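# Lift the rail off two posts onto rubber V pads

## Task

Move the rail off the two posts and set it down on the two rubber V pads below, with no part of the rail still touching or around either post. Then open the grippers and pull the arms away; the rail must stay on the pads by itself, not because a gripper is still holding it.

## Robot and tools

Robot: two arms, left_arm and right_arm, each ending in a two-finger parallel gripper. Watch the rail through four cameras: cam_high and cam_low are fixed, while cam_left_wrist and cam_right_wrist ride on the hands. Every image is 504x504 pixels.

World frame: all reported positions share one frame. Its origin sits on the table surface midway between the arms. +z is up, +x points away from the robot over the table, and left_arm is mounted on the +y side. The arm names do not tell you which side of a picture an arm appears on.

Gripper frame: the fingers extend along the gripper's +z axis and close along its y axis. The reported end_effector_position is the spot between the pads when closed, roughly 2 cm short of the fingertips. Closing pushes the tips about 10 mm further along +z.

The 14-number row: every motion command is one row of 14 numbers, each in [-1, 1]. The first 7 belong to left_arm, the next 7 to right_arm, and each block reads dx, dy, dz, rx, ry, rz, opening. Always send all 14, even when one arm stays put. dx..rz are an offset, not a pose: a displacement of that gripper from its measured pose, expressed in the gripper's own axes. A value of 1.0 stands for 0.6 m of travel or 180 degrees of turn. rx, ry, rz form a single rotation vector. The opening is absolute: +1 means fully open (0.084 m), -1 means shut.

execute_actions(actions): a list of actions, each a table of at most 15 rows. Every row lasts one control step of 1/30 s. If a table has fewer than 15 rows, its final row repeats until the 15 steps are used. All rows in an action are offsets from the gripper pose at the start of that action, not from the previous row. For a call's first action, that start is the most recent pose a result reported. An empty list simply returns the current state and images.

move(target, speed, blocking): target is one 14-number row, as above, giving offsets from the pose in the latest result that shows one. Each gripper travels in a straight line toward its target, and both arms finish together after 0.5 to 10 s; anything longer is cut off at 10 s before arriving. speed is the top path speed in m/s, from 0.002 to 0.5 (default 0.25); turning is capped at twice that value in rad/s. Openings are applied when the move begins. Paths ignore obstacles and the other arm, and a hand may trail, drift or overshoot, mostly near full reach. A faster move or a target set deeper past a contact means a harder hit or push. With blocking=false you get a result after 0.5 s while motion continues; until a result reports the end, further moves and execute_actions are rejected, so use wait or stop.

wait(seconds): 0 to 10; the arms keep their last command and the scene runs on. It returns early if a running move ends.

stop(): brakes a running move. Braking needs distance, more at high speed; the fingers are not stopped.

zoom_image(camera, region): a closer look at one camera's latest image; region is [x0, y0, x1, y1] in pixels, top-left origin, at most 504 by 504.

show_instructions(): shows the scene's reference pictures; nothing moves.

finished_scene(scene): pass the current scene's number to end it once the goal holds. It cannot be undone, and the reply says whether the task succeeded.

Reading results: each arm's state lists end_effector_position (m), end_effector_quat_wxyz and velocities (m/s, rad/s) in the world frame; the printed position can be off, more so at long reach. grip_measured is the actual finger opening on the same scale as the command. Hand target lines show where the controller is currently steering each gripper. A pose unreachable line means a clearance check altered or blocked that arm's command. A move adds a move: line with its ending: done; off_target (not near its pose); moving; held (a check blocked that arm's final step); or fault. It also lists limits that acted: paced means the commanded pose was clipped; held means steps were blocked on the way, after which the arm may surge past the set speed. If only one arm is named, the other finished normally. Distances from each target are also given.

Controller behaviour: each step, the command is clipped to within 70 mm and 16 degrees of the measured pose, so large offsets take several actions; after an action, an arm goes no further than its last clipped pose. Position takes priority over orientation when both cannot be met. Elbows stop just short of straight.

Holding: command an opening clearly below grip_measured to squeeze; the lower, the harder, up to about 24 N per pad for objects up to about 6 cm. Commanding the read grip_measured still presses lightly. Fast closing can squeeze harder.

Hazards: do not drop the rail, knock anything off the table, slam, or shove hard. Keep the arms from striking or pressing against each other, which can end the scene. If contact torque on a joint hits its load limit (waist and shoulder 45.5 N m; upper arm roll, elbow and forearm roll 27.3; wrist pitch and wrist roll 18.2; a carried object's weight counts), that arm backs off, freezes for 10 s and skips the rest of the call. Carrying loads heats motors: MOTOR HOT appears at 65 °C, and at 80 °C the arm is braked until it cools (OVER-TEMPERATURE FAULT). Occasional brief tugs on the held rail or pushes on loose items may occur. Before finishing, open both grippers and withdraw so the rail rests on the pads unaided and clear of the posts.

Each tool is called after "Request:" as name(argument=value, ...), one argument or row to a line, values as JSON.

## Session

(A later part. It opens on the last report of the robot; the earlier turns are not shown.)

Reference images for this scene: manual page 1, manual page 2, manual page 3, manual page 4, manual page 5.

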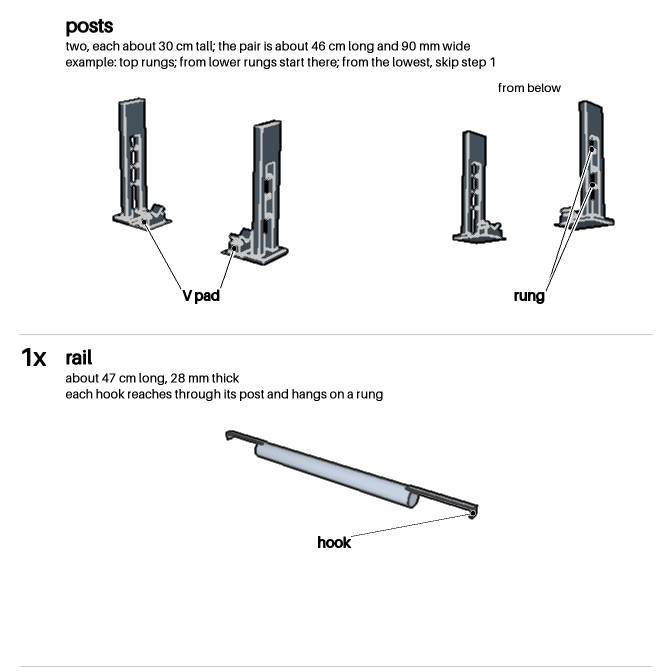

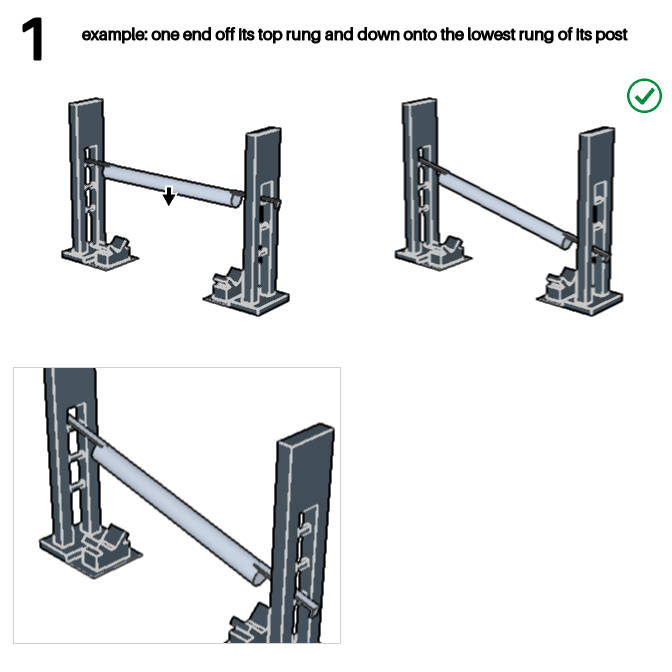

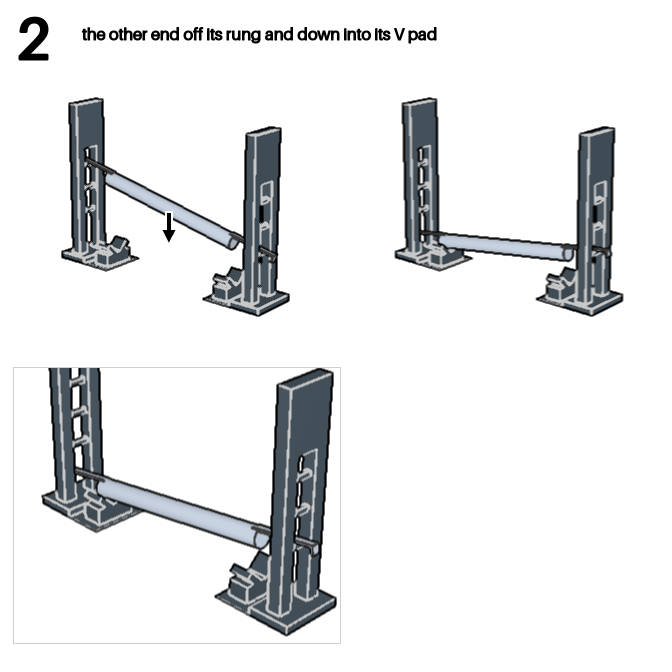

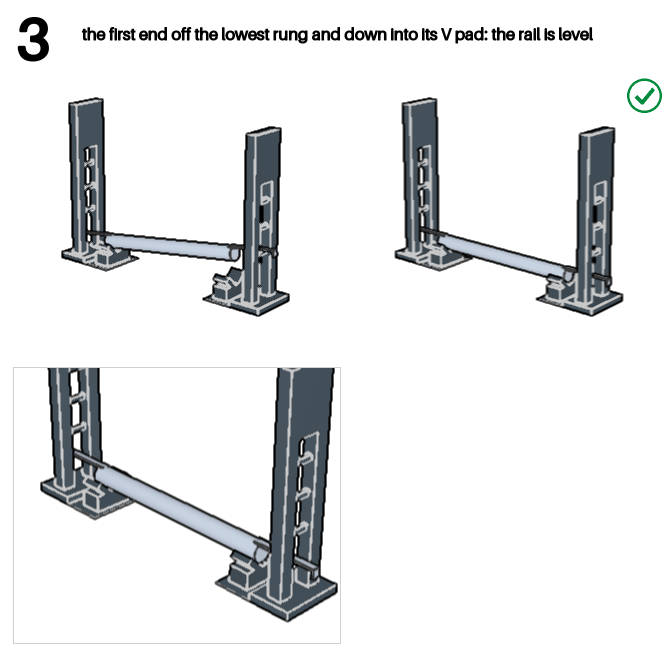

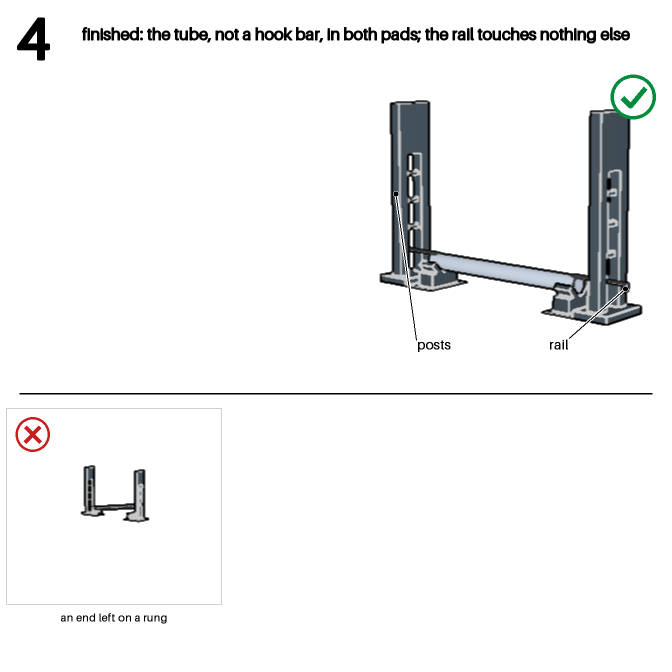

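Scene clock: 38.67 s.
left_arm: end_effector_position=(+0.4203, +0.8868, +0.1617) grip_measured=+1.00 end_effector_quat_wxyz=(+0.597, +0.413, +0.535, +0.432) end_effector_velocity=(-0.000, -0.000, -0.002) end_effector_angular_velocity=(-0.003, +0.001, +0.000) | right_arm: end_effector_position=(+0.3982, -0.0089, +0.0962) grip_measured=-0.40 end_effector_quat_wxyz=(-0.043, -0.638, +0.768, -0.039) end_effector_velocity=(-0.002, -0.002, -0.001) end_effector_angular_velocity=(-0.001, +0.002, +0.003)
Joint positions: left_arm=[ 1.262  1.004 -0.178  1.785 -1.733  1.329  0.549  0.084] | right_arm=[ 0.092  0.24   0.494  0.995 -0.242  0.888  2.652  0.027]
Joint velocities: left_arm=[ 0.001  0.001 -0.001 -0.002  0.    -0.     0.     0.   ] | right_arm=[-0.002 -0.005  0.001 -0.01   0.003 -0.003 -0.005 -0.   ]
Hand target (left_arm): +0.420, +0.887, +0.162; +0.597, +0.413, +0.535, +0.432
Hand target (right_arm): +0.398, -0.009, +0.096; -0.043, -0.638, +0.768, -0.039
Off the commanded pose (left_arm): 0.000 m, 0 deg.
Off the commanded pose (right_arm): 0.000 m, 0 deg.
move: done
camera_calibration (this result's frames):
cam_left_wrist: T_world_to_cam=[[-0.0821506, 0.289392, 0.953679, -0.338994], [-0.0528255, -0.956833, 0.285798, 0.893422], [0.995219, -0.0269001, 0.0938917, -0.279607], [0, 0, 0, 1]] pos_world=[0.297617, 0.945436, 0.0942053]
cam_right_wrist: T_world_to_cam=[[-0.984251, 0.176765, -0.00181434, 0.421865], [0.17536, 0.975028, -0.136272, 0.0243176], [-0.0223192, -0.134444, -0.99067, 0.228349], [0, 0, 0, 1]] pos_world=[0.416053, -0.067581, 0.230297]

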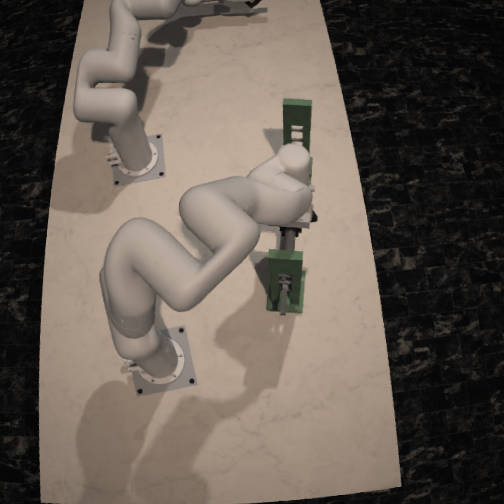

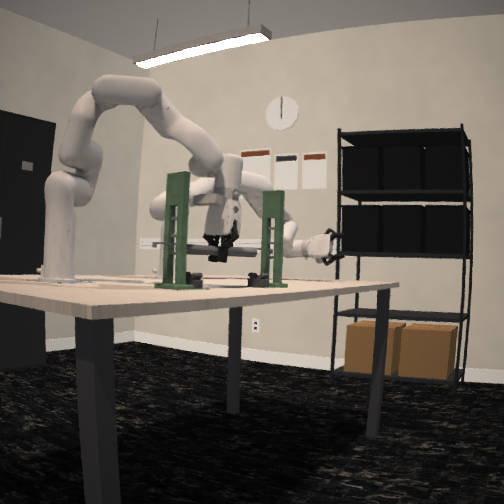

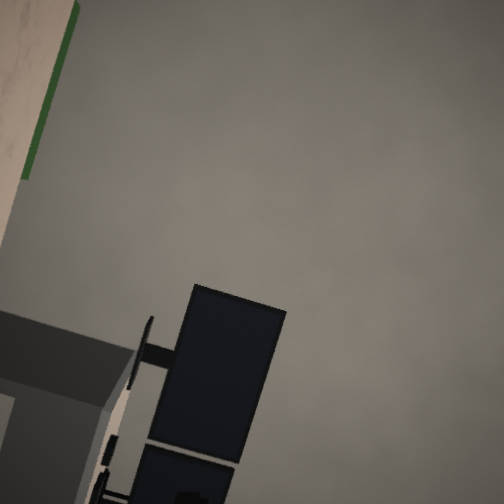

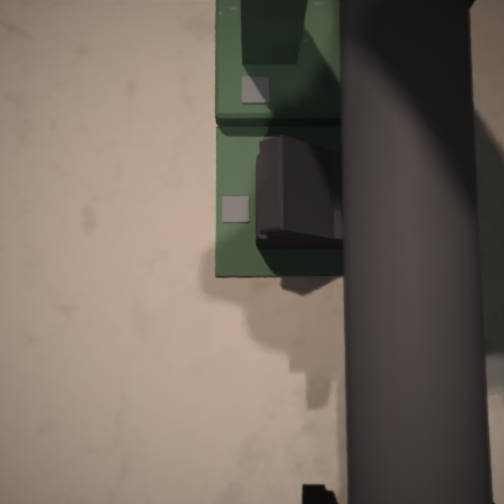

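Request:
move(
  target=[0,0,0,0,0,0,1, 0.005,0,0.0006,0,0,0,-1],
  speed=0.01,
)

Request:
zoom_image(
  camera="cam_low",
  region=[240, 225, 300, 285],
)

Request:
zoom_image(
  camera="cam_low",
  region=[150, 225, 210, 285],
)

Request:
move(
  target=[0,0,0,0,0,0,1, -0.0018,0,0.027,0,0.0333,0,-1],
  speed=0.02,
)

Request:
zoom_image(
  camera="cam_low",
  region=[140, 200, 300, 300],
)

Scene clock: 49.17 s.
left_arm: end_effector_position=(+0.4203, +0.8868, +0.1617) grip_measured=+1.00 end_effector_quat_wxyz=(+0.597, +0.413, +0.535, +0.432) end_effector_velocity=(-0.001, +0.000, +0.000) end_effector_angular_velocity=(-0.001, +0.000, +0.002) | right_arm: end_effector_position=(+0.3977, -0.0117, +0.0962) grip_measured=-0.40 end_effector_quat_wxyz=(-0.043, -0.638, +0.768, -0.039) end_effector_velocity=(-0.000, -0.001, +0.000) end_effector_angular_velocity=(+0.001, -0.001, +0.001)
Joint positions: left_arm=[ 1.262  1.004 -0.178  1.785 -1.733  1.329  0.549  0.084] | right_arm=[ 0.087  0.233  0.493  0.986 -0.238  0.884  2.646  0.027]
Joint velocities: left_arm=[ 0.001 -0.001  0.    -0.002 -0.001 -0.001 -0.     0.   ] | right_arm=[-0.002 -0.003  0.    -0.003  0.001 -0.002 -0.003 -0.   ]
Hand target (left_arm): +0.420, +0.887, +0.162; +0.597, +0.413, +0.535, +0.432
Hand target (right_arm): +0.398, -0.012, +0.096; -0.043, -0.638, +0.768, -0.039
Off the commanded pose (left_arm): 0.000 m, 0 deg.
Off the commanded pose (right_arm): 0.000 m, 0 deg.
move: done
camera_calibration (this result's frames):
cam_left_wrist: T_world_to_cam=[[-0.0821505, 0.289392, 0.953679, -0.338994], [-0.0528256, -0.956833, 0.285798, 0.893422], [0.995219, -0.0269001, 0.0938916, -0.279607], [0, 0, 0, 1]] pos_world=[0.297617, 0.945436, 0.0942053]
cam_right_wrist: T_world_to_cam=[[-0.984244, 0.176807, -0.0018296, 0.42187], [0.175403, 0.975013, -0.13632, 0.0272094], [-0.0223185, -0.134493, -0.990663, 0.227939], [0, 0, 0, 1]] pos_world=[0.415537, -0.0704631, 0.230292]

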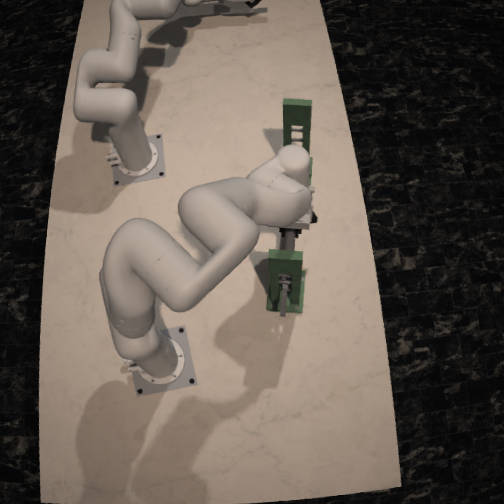

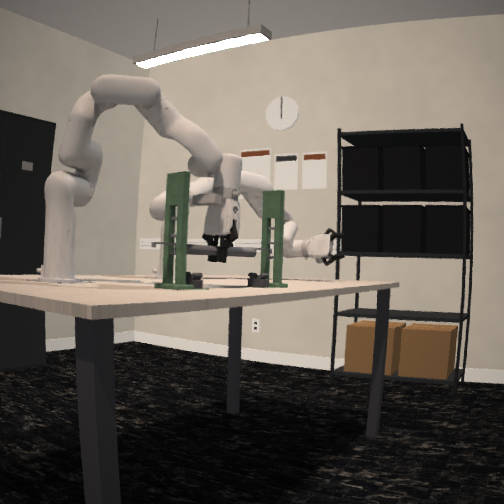

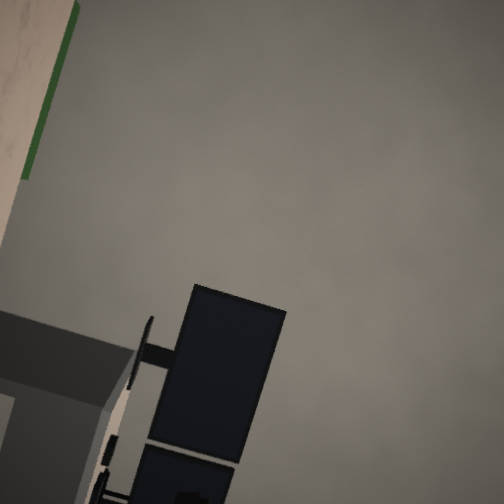

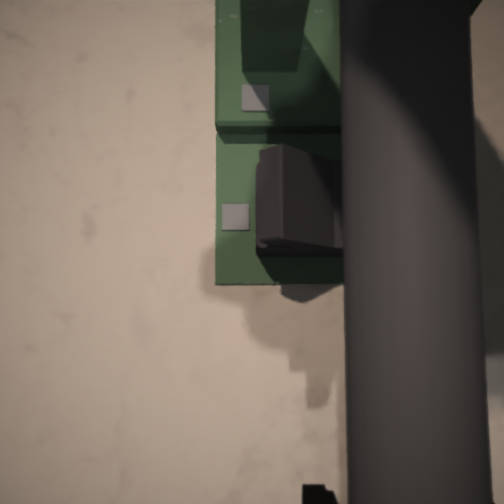

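Region (240, 225, 300, 285) of cam_low's 504x504 image, scaled by 8.400, with more detail than that image has.

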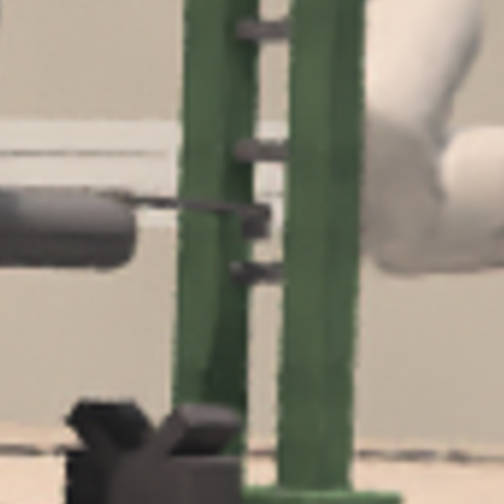

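Region (150, 225, 210, 285) of cam_low's 504x504 image, scaled by 8.400, with more detail than that image has.

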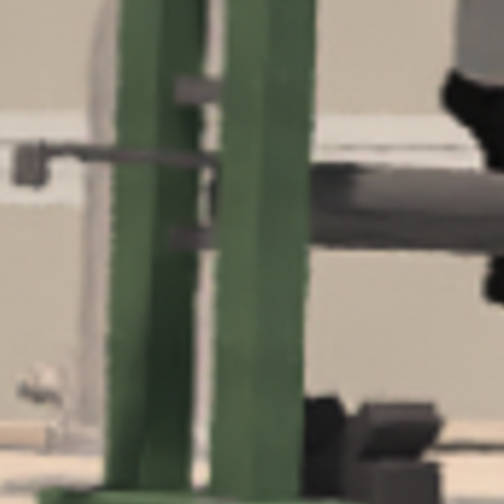

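Scene clock: 52.00 s.
left_arm: end_effector_position=(+0.4203, +0.8868, +0.1617) grip_measured=+1.00 end_effector_quat_wxyz=(+0.597, +0.413, +0.535, +0.432) end_effector_velocity=(-0.000, +0.000, +0.000) end_effector_angular_velocity=(-0.001, +0.000, +0.001) | right_arm: end_effector_position=(+0.3976, -0.0125, +0.0800) grip_measured=-0.40 end_effector_quat_wxyz=(-0.083, -0.635, +0.765, -0.072) end_effector_velocity=(+0.000, -0.001, -0.001) end_effector_angular_velocity=(-0.009, +0.002, -0.001)
Joint positions: left_arm=[ 1.262  1.004 -0.178  1.785 -1.733  1.329  0.549  0.084] | right_arm=[ 0.146  0.325  0.469  1.064 -0.335  0.98   2.735  0.027]
Joint velocities: left_arm=[ 0.    -0.001  0.001 -0.001 -0.001  0.    -0.     0.   ] | right_arm=[ 0.005  0.008 -0.003  0.007 -0.007  0.009  0.007 -0.   ]
Hand target (left_arm): +0.420, +0.887, +0.162; +0.597, +0.413, +0.535, +0.432
Hand target (right_arm): +0.398, -0.013, +0.080; -0.083, -0.635, +0.765, -0.072
Off the commanded pose (left_arm): 0.000 m, 0 deg.
Off the commanded pose (right_arm): 0.000 m, 0 deg.
move: done
camera_calibration (this result's frames):
cam_left_wrist: T_world_to_cam=[[-0.0821505, 0.289392, 0.953679, -0.338994], [-0.0528254, -0.956833, 0.285799, 0.893422], [0.995219, -0.0269, 0.0938915, -0.279607], [0, 0, 0, 1]] pos_world=[0.297617, 0.945436, 0.0942053]
cam_right_wrist: T_world_to_cam=[[-0.984186, 0.177135, -0.00133066, 0.421809], [0.172351, 0.955818, -0.238133, 0.0349221], [-0.0409098, -0.234596, -0.971232, 0.216412], [0, 0, 0, 1]] pos_world=[0.417973, -0.057327, 0.219063]

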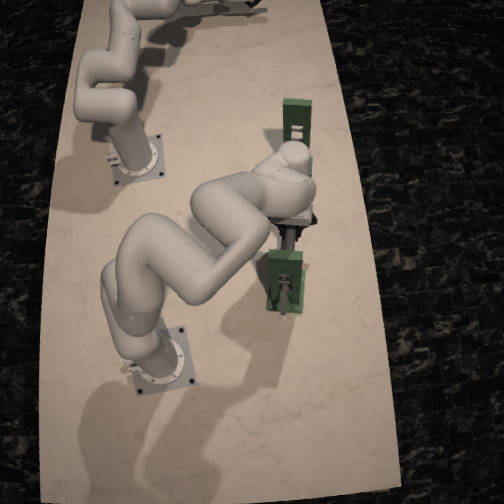

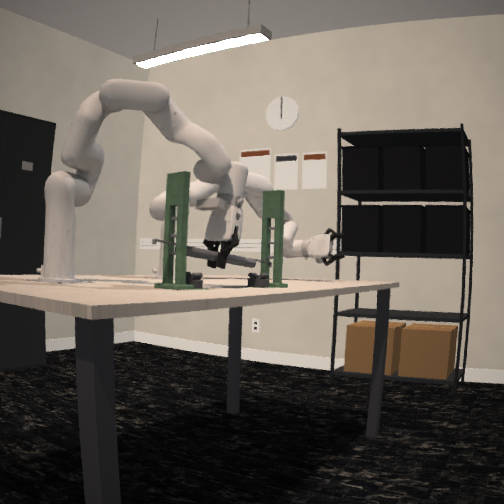

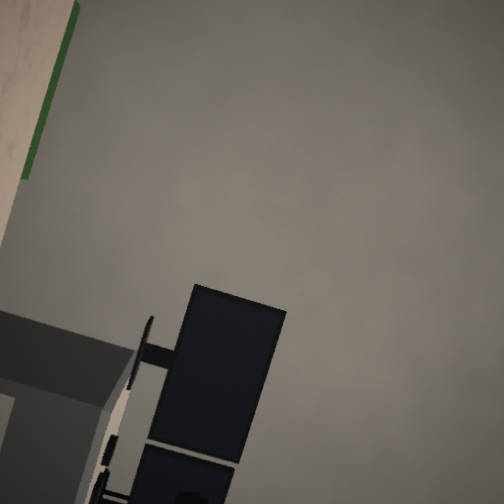

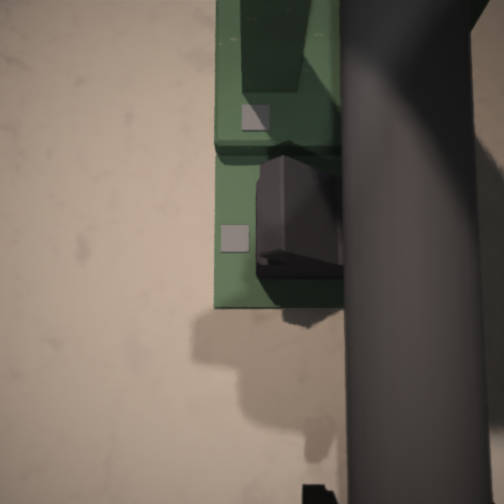

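Region (140, 200, 300, 300) of cam_low's 504x504 image, scaled by 3.150, with more detail than that image has; it fills the top 315 rows of this view, and the rest is white.

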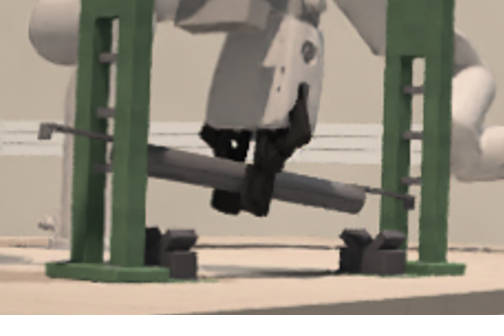

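Request:
move(
  target=[0,0,0,0,0,0,1, -0.1258,0,-0.015,0,0,0,-1],
  speed=0.03,
)

Request:
zoom_image(
  camera="cam_low",
  region=[240, 235, 300, 295],
)

Request:
zoom_image(
  camera="cam_low",
  region=[150, 225, 210, 285],
)

Scene clock: 58.07 s.
left_arm: end_effector_position=(+0.4203, +0.8868, +0.1617) grip_measured=+1.00 end_effector_quat_wxyz=(+0.597, +0.413, +0.535, +0.432) end_effector_velocity=(-0.001, +0.000, -0.000) end_effector_angular_velocity=(+0.001, +0.002, +0.001) | right_arm: end_effector_position=(+0.4112, +0.0616, +0.0723) grip_measured=-0.40 end_effector_quat_wxyz=(-0.083, -0.635, +0.765, -0.072) end_effector_velocity=(+0.002, +0.001, +0.000) end_effector_angular_velocity=(-0.001, -0.001, -0.003)
Joint positions: left_arm=[ 1.262  1.004 -0.178  1.785 -1.733  1.329  0.549  0.084] | right_arm=[ 0.274  0.532  0.462  1.339 -0.389  1.083  2.837  0.027]
Joint velocities: left_arm=[ 0.001 -0.     0.    -0.     0.001 -0.001  0.     0.   ] | right_arm=[ 0.003  0.005 -0.002  0.01  -0.001  0.005  0.002 -0.   ]
Hand target (left_arm): +0.420, +0.887, +0.162; +0.597, +0.413, +0.535, +0.432
Hand target (right_arm): +0.411, +0.062, +0.072; -0.083, -0.635, +0.765, -0.072
Off the commanded pose (left_arm): 0.000 m, 0 deg.
Off the commanded pose (right_arm): 0.000 m, 0 deg.
move: done
camera_calibration (this result's frames):
cam_left_wrist: T_world_to_cam=[[-0.0821504, 0.289392, 0.953679, -0.338994], [-0.0528255, -0.956833, 0.285798, 0.893422], [0.995219, -0.0269001, 0.0938915, -0.279607], [0, 0, 0, 1]] pos_world=[0.297617, 0.945436, 0.0942053]
cam_right_wrist: T_world_to_cam=[[-0.984122, 0.177491, -0.0010928, 0.422008], [0.172655, 0.955847, -0.237794, -0.0402548], [-0.0411616, -0.234206, -0.971315, 0.226993], [0, 0, 0, 1]] pos_world=[0.431601, 0.0167382, 0.21137]

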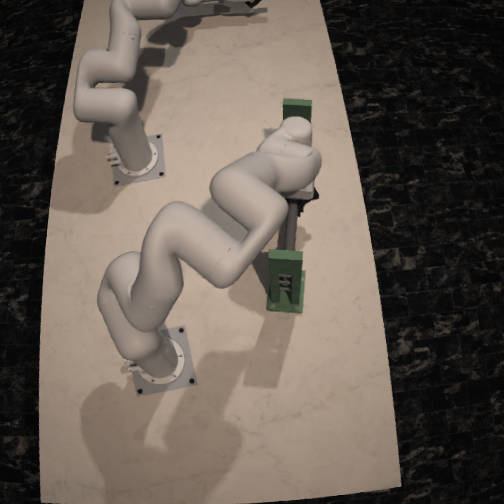

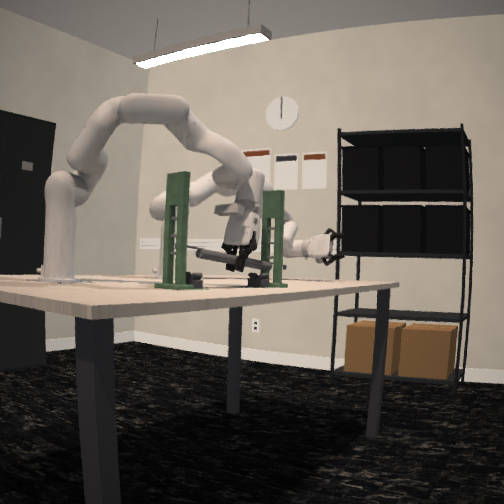

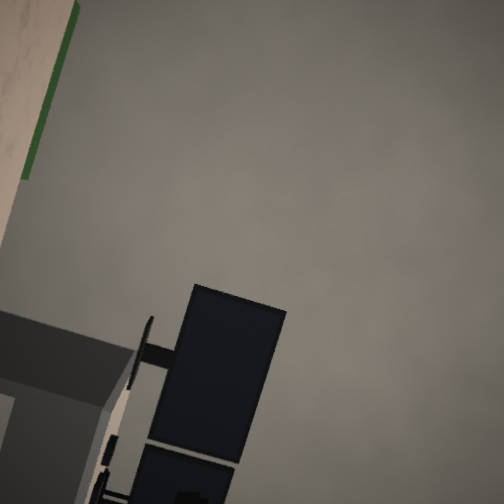

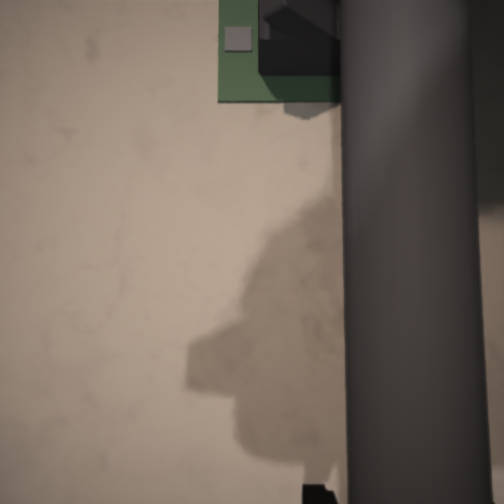

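Region (240, 235, 300, 295) of cam_low's 504x504 image, scaled by 8.400, with more detail than that image has.

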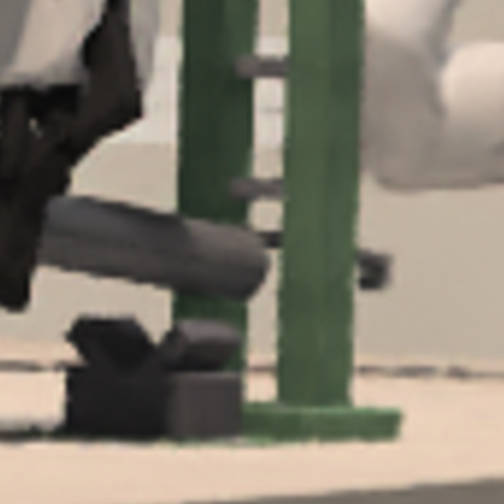

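Region (150, 225, 210, 285) of cam_low's 504x504 image, scaled by 8.400, with more detail than that image has.

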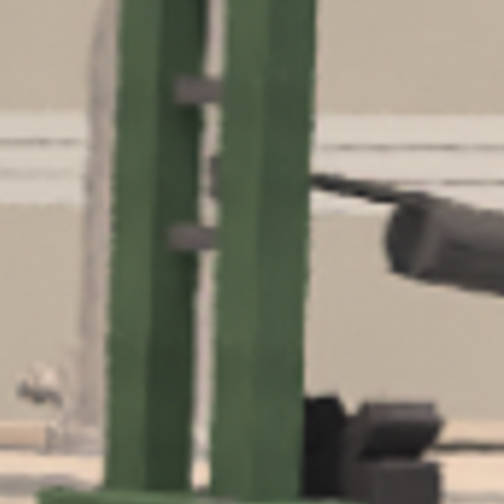

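Request:
move(
  target=[0,0,0,0,0,0,1, -0.0083,0,-0.001,0,0,0,-1],
  speed=0.01,
)

Request:
zoom_image(
  camera="cam_low",
  region=[240, 235, 300, 295],
)

Request:
move(
  target=[0,0,0,0,0,0,1, -0.0046,0,0.0267,0,-0.0333,0,-1],
  speed=0.02,
)

Request:
zoom_image(
  camera="cam_low",
  region=[140, 200, 300, 300],
)

Scene clock: 62.83 s.
left_arm: end_effector_position=(+0.4203, +0.8868, +0.1617) grip_measured=+1.00 end_effector_quat_wxyz=(+0.597, +0.413, +0.535, +0.432) end_effector_velocity=(+0.001, -0.001, +0.001) end_effector_angular_velocity=(+0.002, -0.000, -0.002) | right_arm: end_effector_position=(+0.4121, +0.0664, +0.0718) grip_measured=-0.40 end_effector_quat_wxyz=(-0.083, -0.635, +0.765, -0.072) end_effector_velocity=(+0.001, +0.002, -0.000) end_effector_angular_velocity=(-0.001, -0.000, -0.001)
Joint positions: left_arm=[ 1.262  1.004 -0.178  1.785 -1.733  1.329  0.549  0.084] | right_arm=[ 0.283  0.545  0.461  1.358 -0.392  1.09   2.841  0.027]
Joint velocities: left_arm=[-0.001 -0.002 -0.001 -0.     0.001  0.     0.     0.   ] | right_arm=[ 0.004  0.006 -0.001  0.009 -0.001  0.004  0.002  0.   ]
Hand target (left_arm): +0.420, +0.887, +0.162; +0.597, +0.413, +0.535, +0.432
Hand target (right_arm): +0.412, +0.066, +0.072; -0.083, -0.635, +0.765, -0.072
Off the commanded pose (left_arm): 0.000 m, 0 deg.
Off the commanded pose (right_arm): 0.000 m, 0 deg.
move: done
camera_calibration (this result's frames):
cam_left_wrist: T_world_to_cam=[[-0.0821504, 0.289392, 0.953679, -0.338994], [-0.0528252, -0.956833, 0.285799, 0.893422], [0.995219, -0.0268999, 0.0938914, -0.279607], [0, 0, 0, 1]] pos_world=[0.297617, 0.945436, 0.0942052]
cam_right_wrist: T_world_to_cam=[[-0.984136, 0.177415, -0.00103143, 0.421977], [0.17257, 0.95588, -0.237726, -0.0450366], [-0.0411902, -0.234133, -0.971332, 0.227665], [0, 0, 0, 1]] pos_world=[0.432432, 0.0214886, 0.210867]

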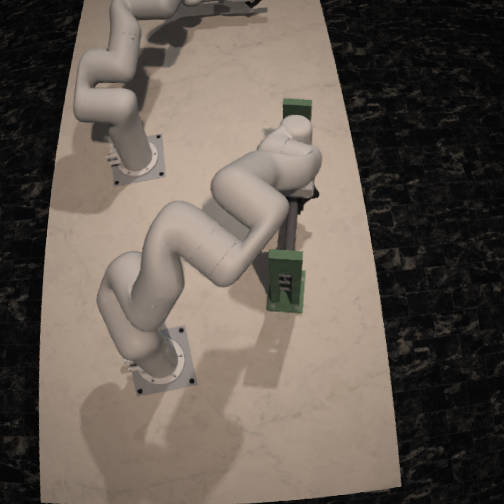

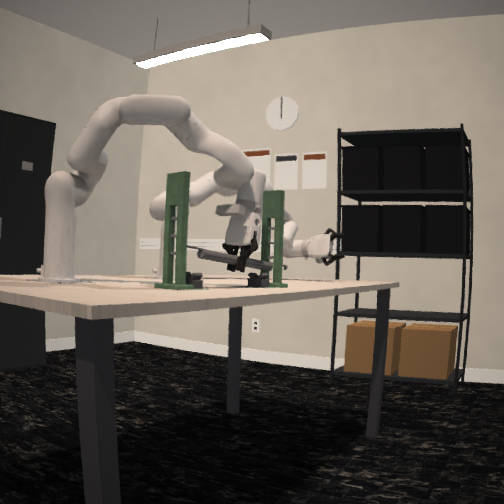

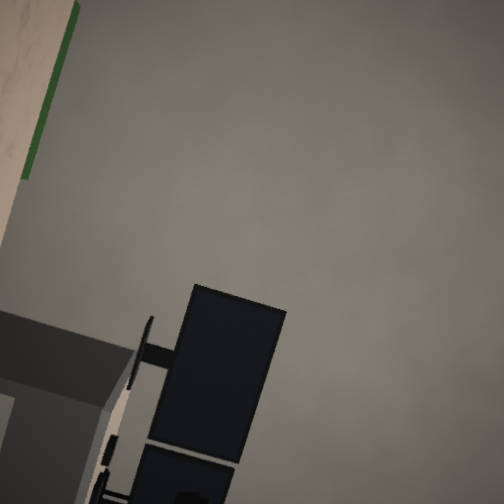

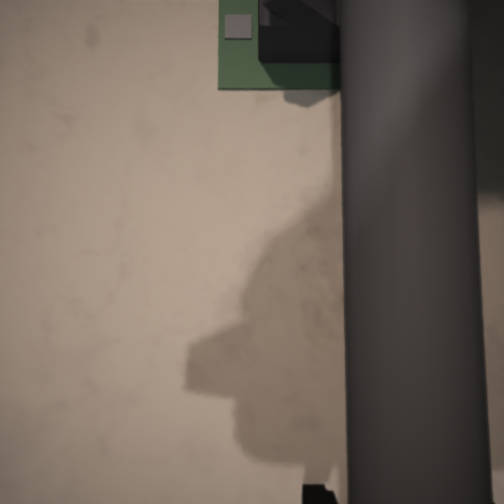

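Region (240, 235, 300, 295) of cam_low's 504x504 image, scaled by 8.400, with more detail than that image has.

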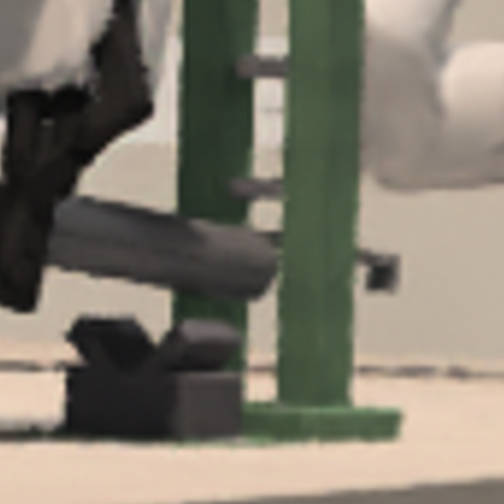

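Scene clock: 65.67 s.
left_arm: end_effector_position=(+0.4203, +0.8868, +0.1617) grip_measured=+1.00 end_effector_quat_wxyz=(+0.597, +0.413, +0.535, +0.432) end_effector_velocity=(+0.000, -0.000, -0.000) end_effector_angular_velocity=(-0.001, +0.000, +0.000) | right_arm: end_effector_position=(+0.4120, +0.0655, +0.0557) grip_measured=-0.40 end_effector_quat_wxyz=(-0.043, -0.638, +0.768, -0.039) end_effector_velocity=(-0.000, +0.001, -0.001) end_effector_angular_velocity=(+0.010, -0.002, +0.001)
Joint positions: left_arm=[ 1.262  1.004 -0.178  1.785 -1.733  1.329  0.549  0.084] | right_arm=[ 0.225  0.513  0.475  1.239 -0.374  0.908  2.821  0.027]
Joint velocities: left_arm=[-0.    -0.     0.    -0.001 -0.001 -0.    -0.     0.   ] | right_arm=[-0.005 -0.002  0.002 -0.009  0.001 -0.016 -0.002  0.   ]
Hand target (left_arm): +0.420, +0.887, +0.162; +0.597, +0.413, +0.535, +0.432
Hand target (right_arm): +0.412, +0.066, +0.056; -0.043, -0.638, +0.768, -0.038
Off the commanded pose (left_arm): 0.000 m, 0 deg.
Off the commanded pose (right_arm): 0.000 m, 0 deg.
move: done
camera_calibration (this result's frames):
cam_left_wrist: T_world_to_cam=[[-0.0821504, 0.289392, 0.953679, -0.338994], [-0.0528253, -0.956833, 0.285798, 0.893422], [0.995219, -0.0268999, 0.0938914, -0.279607], [0, 0, 0, 1]] pos_world=[0.297617, 0.945436, 0.0942053]
cam_right_wrist: T_world_to_cam=[[-0.984178, 0.177175, -0.00146617, 0.422131], [0.175724, 0.974991, -0.136064, -0.056276], [-0.0226776, -0.134168, -0.990699, 0.198658], [0, 0, 0, 1]] pos_world=[0.429846, 0.00673101, 0.189772]

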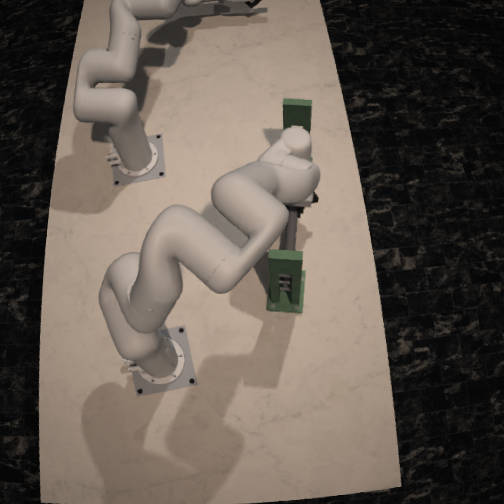

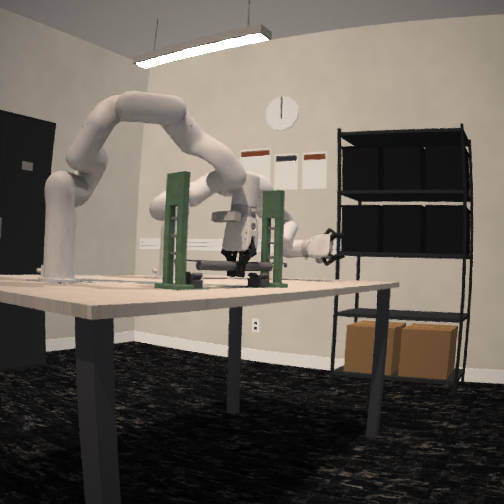

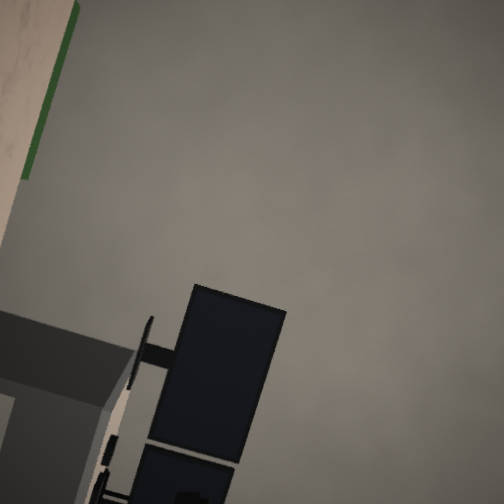

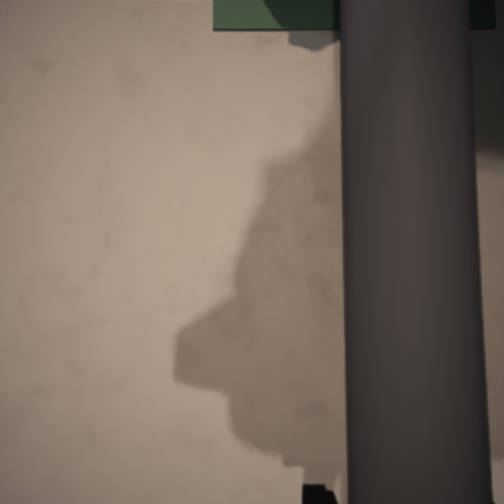

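Region (140, 200, 300, 300) of cam_low's 504x504 image, scaled by 3.150, with more detail than that image has; it fills the top 315 rows of this view, and the rest is white.

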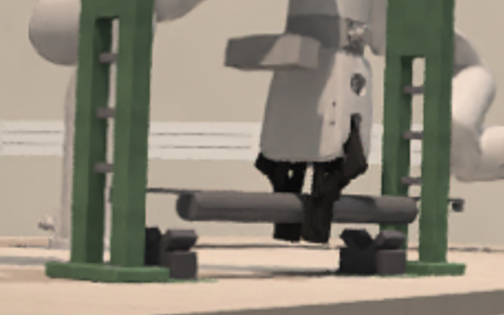

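Request:
execute_actions(
  actions=[],
)

Scene clock: 71.27 s.
left_arm: end_effector_position=(+0.4203, +0.8868, +0.1617) grip_measured=+1.00 end_effector_quat_wxyz=(+0.597, +0.413, +0.535, +0.432) end_effector_velocity=(-0.001, +0.000, +0.001) end_effector_angular_velocity=(+0.001, +0.000, +0.002) | right_arm: end_effector_position=(+0.4120, +0.0656, +0.0556) grip_measured=-0.40 end_effector_quat_wxyz=(-0.043, -0.638, +0.768, -0.038) end_effector_velocity=(+0.000, +0.000, +0.000) end_effector_angular_velocity=(+0.000, -0.001, +0.000)
Joint positions: left_arm=[ 1.262  1.004 -0.178  1.785 -1.733  1.329  0.549  0.084] | right_arm=[ 0.225  0.512  0.475  1.238 -0.374  0.907  2.82   0.027]
Joint velocities: left_arm=[ 0.001 -0.003  0.    -0.002 -0.001 -0.001 -0.     0.   ] | right_arm=[-0. -0.  0.  0. -0.  0. -0. -0.]
Hand target (left_arm): +0.420, +0.887, +0.162; +0.597, +0.413, +0.535, +0.432
Hand target (right_arm): +0.412, +0.066, +0.056; -0.043, -0.638, +0.768, -0.038
Off the commanded pose (left_arm): 0.000 m, 0 deg.
Off the commanded pose (right_arm): 0.000 m, 0 deg.
camera_calibration (this result's frames):
cam_left_wrist: T_world_to_cam=[[-0.0821506, 0.289392, 0.953679, -0.338994], [-0.0528254, -0.956833, 0.285798, 0.893422], [0.995219, -0.0268999, 0.0938916, -0.279607], [0, 0, 0, 1]] pos_world=[0.297617, 0.945436, 0.0942053]
cam_right_wrist: T_world_to_cam=[[-0.984194, 0.177086, -0.00153519, 0.422132], [0.175666, 0.975132, -0.135128, -0.0563807], [-0.0224323, -0.133262, -0.990827, 0.19843], [0, 0, 0, 1]] pos_world=[0.429815, 0.00666843, 0.18964]

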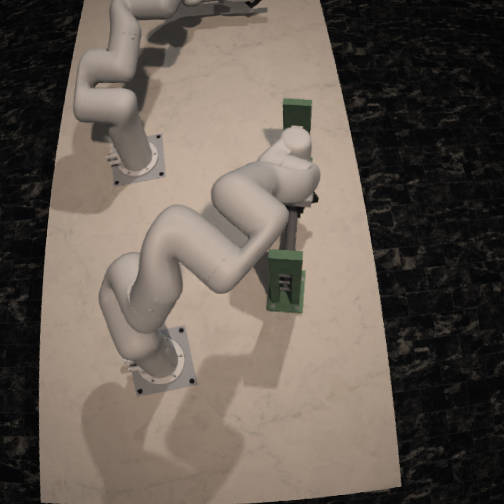

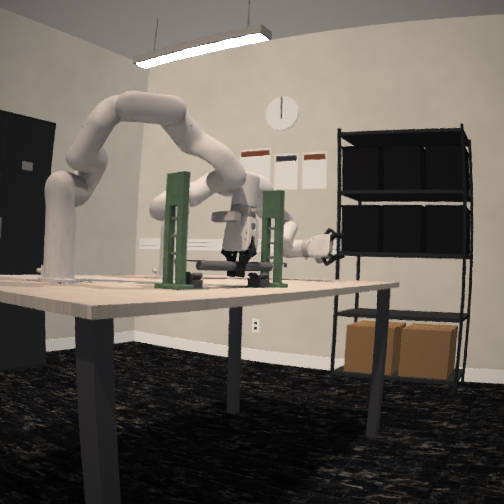

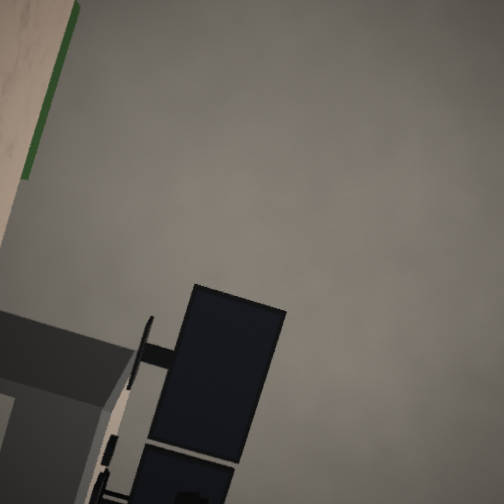

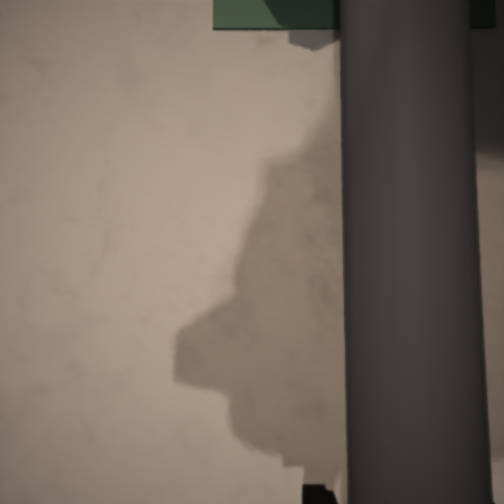

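Request:
move(
  target=[0,0,0,0,0,0,1, 0.0646,0,0.0144,0,0,0,-1],
  speed=0.03,
)

Request:
zoom_image(
  camera="cam_low",
  region=[140, 220, 310, 300],
)

Scene clock: 76.83 s.
left_arm: end_effector_position=(+0.4203, +0.8868, +0.1617) grip_measured=+1.00 end_effector_quat_wxyz=(+0.597, +0.413, +0.535, +0.432) end_effector_velocity=(+0.000, -0.000, -0.001) end_effector_angular_velocity=(-0.001, +0.000, -0.001) | right_arm: end_effector_position=(+0.4050, +0.0270, +0.0515) grip_measured=-0.40 end_effector_quat_wxyz=(-0.043, -0.638, +0.768, -0.038) end_effector_velocity=(-0.001, -0.001, -0.000) end_effector_angular_velocity=(+0.002, +0.000, +0.002)
Joint positions: left_arm=[ 1.262  1.004 -0.178  1.785 -1.733  1.329  0.549  0.084] | right_arm=[ 0.157  0.426  0.479  1.093 -0.357  0.836  2.776  0.027]
Joint velocities: left_arm=[-0.     0.001  0.    -0.     0.     0.     0.     0.   ] | right_arm=[-0.003 -0.004  0.002 -0.008  0.001 -0.005 -0.003 -0.   ]
Hand target (left_arm): +0.420, +0.887, +0.162; +0.597, +0.413, +0.535, +0.432
Hand target (right_arm): +0.405, +0.027, +0.051; -0.043, -0.638, +0.768, -0.038
Off the commanded pose (left_arm): 0.000 m, 0 deg.
Off the commanded pose (right_arm): 0.000 m, 0 deg.
move: done
camera_calibration (this result's frames):
cam_left_wrist: T_world_to_cam=[[-0.0821504, 0.289392, 0.953679, -0.338994], [-0.0528252, -0.956833, 0.285799, 0.893422], [0.995219, -0.0268998, 0.0938914, -0.279607], [0, 0, 0, 1]] pos_world=[0.297617, 0.945436, 0.0942052]
cam_right_wrist: T_world_to_cam=[[-0.984231, 0.176879, -0.00170621, 0.422041], [0.175481, 0.975147, -0.13526, -0.0179729], [-0.0222608, -0.133426, -0.990809, 0.189001], [0, 0, 0, 1]] pos_world=[0.422747, -0.0319063, 0.185553]

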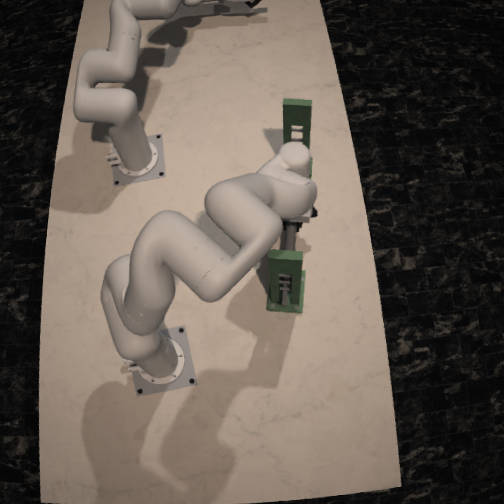

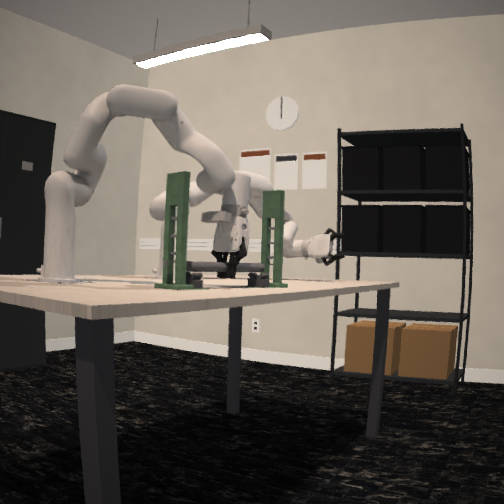

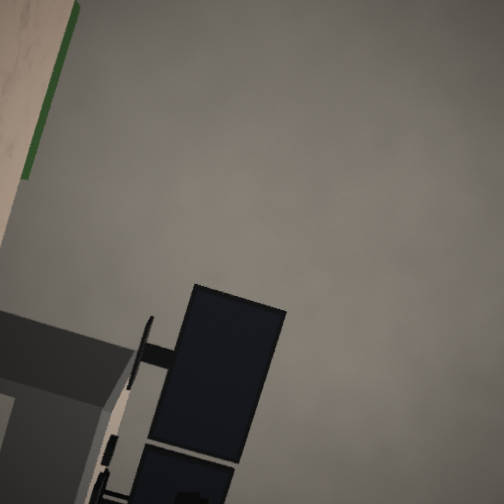

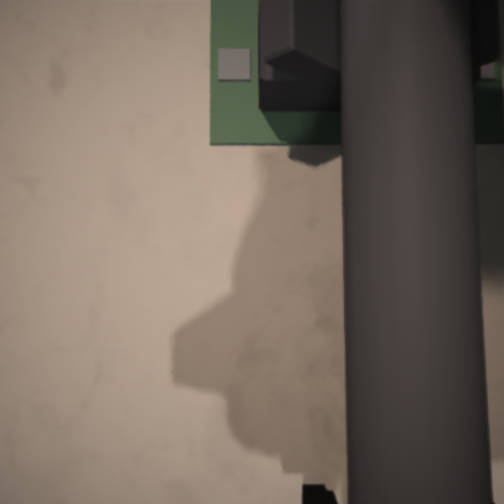

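Region (140, 220, 310, 300) of cam_low's 504x504 image, scaled by 2.965, with more detail than that image has; it fills the top 237 rows of this view, and the rest is white.

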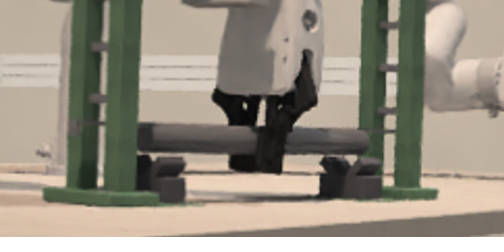

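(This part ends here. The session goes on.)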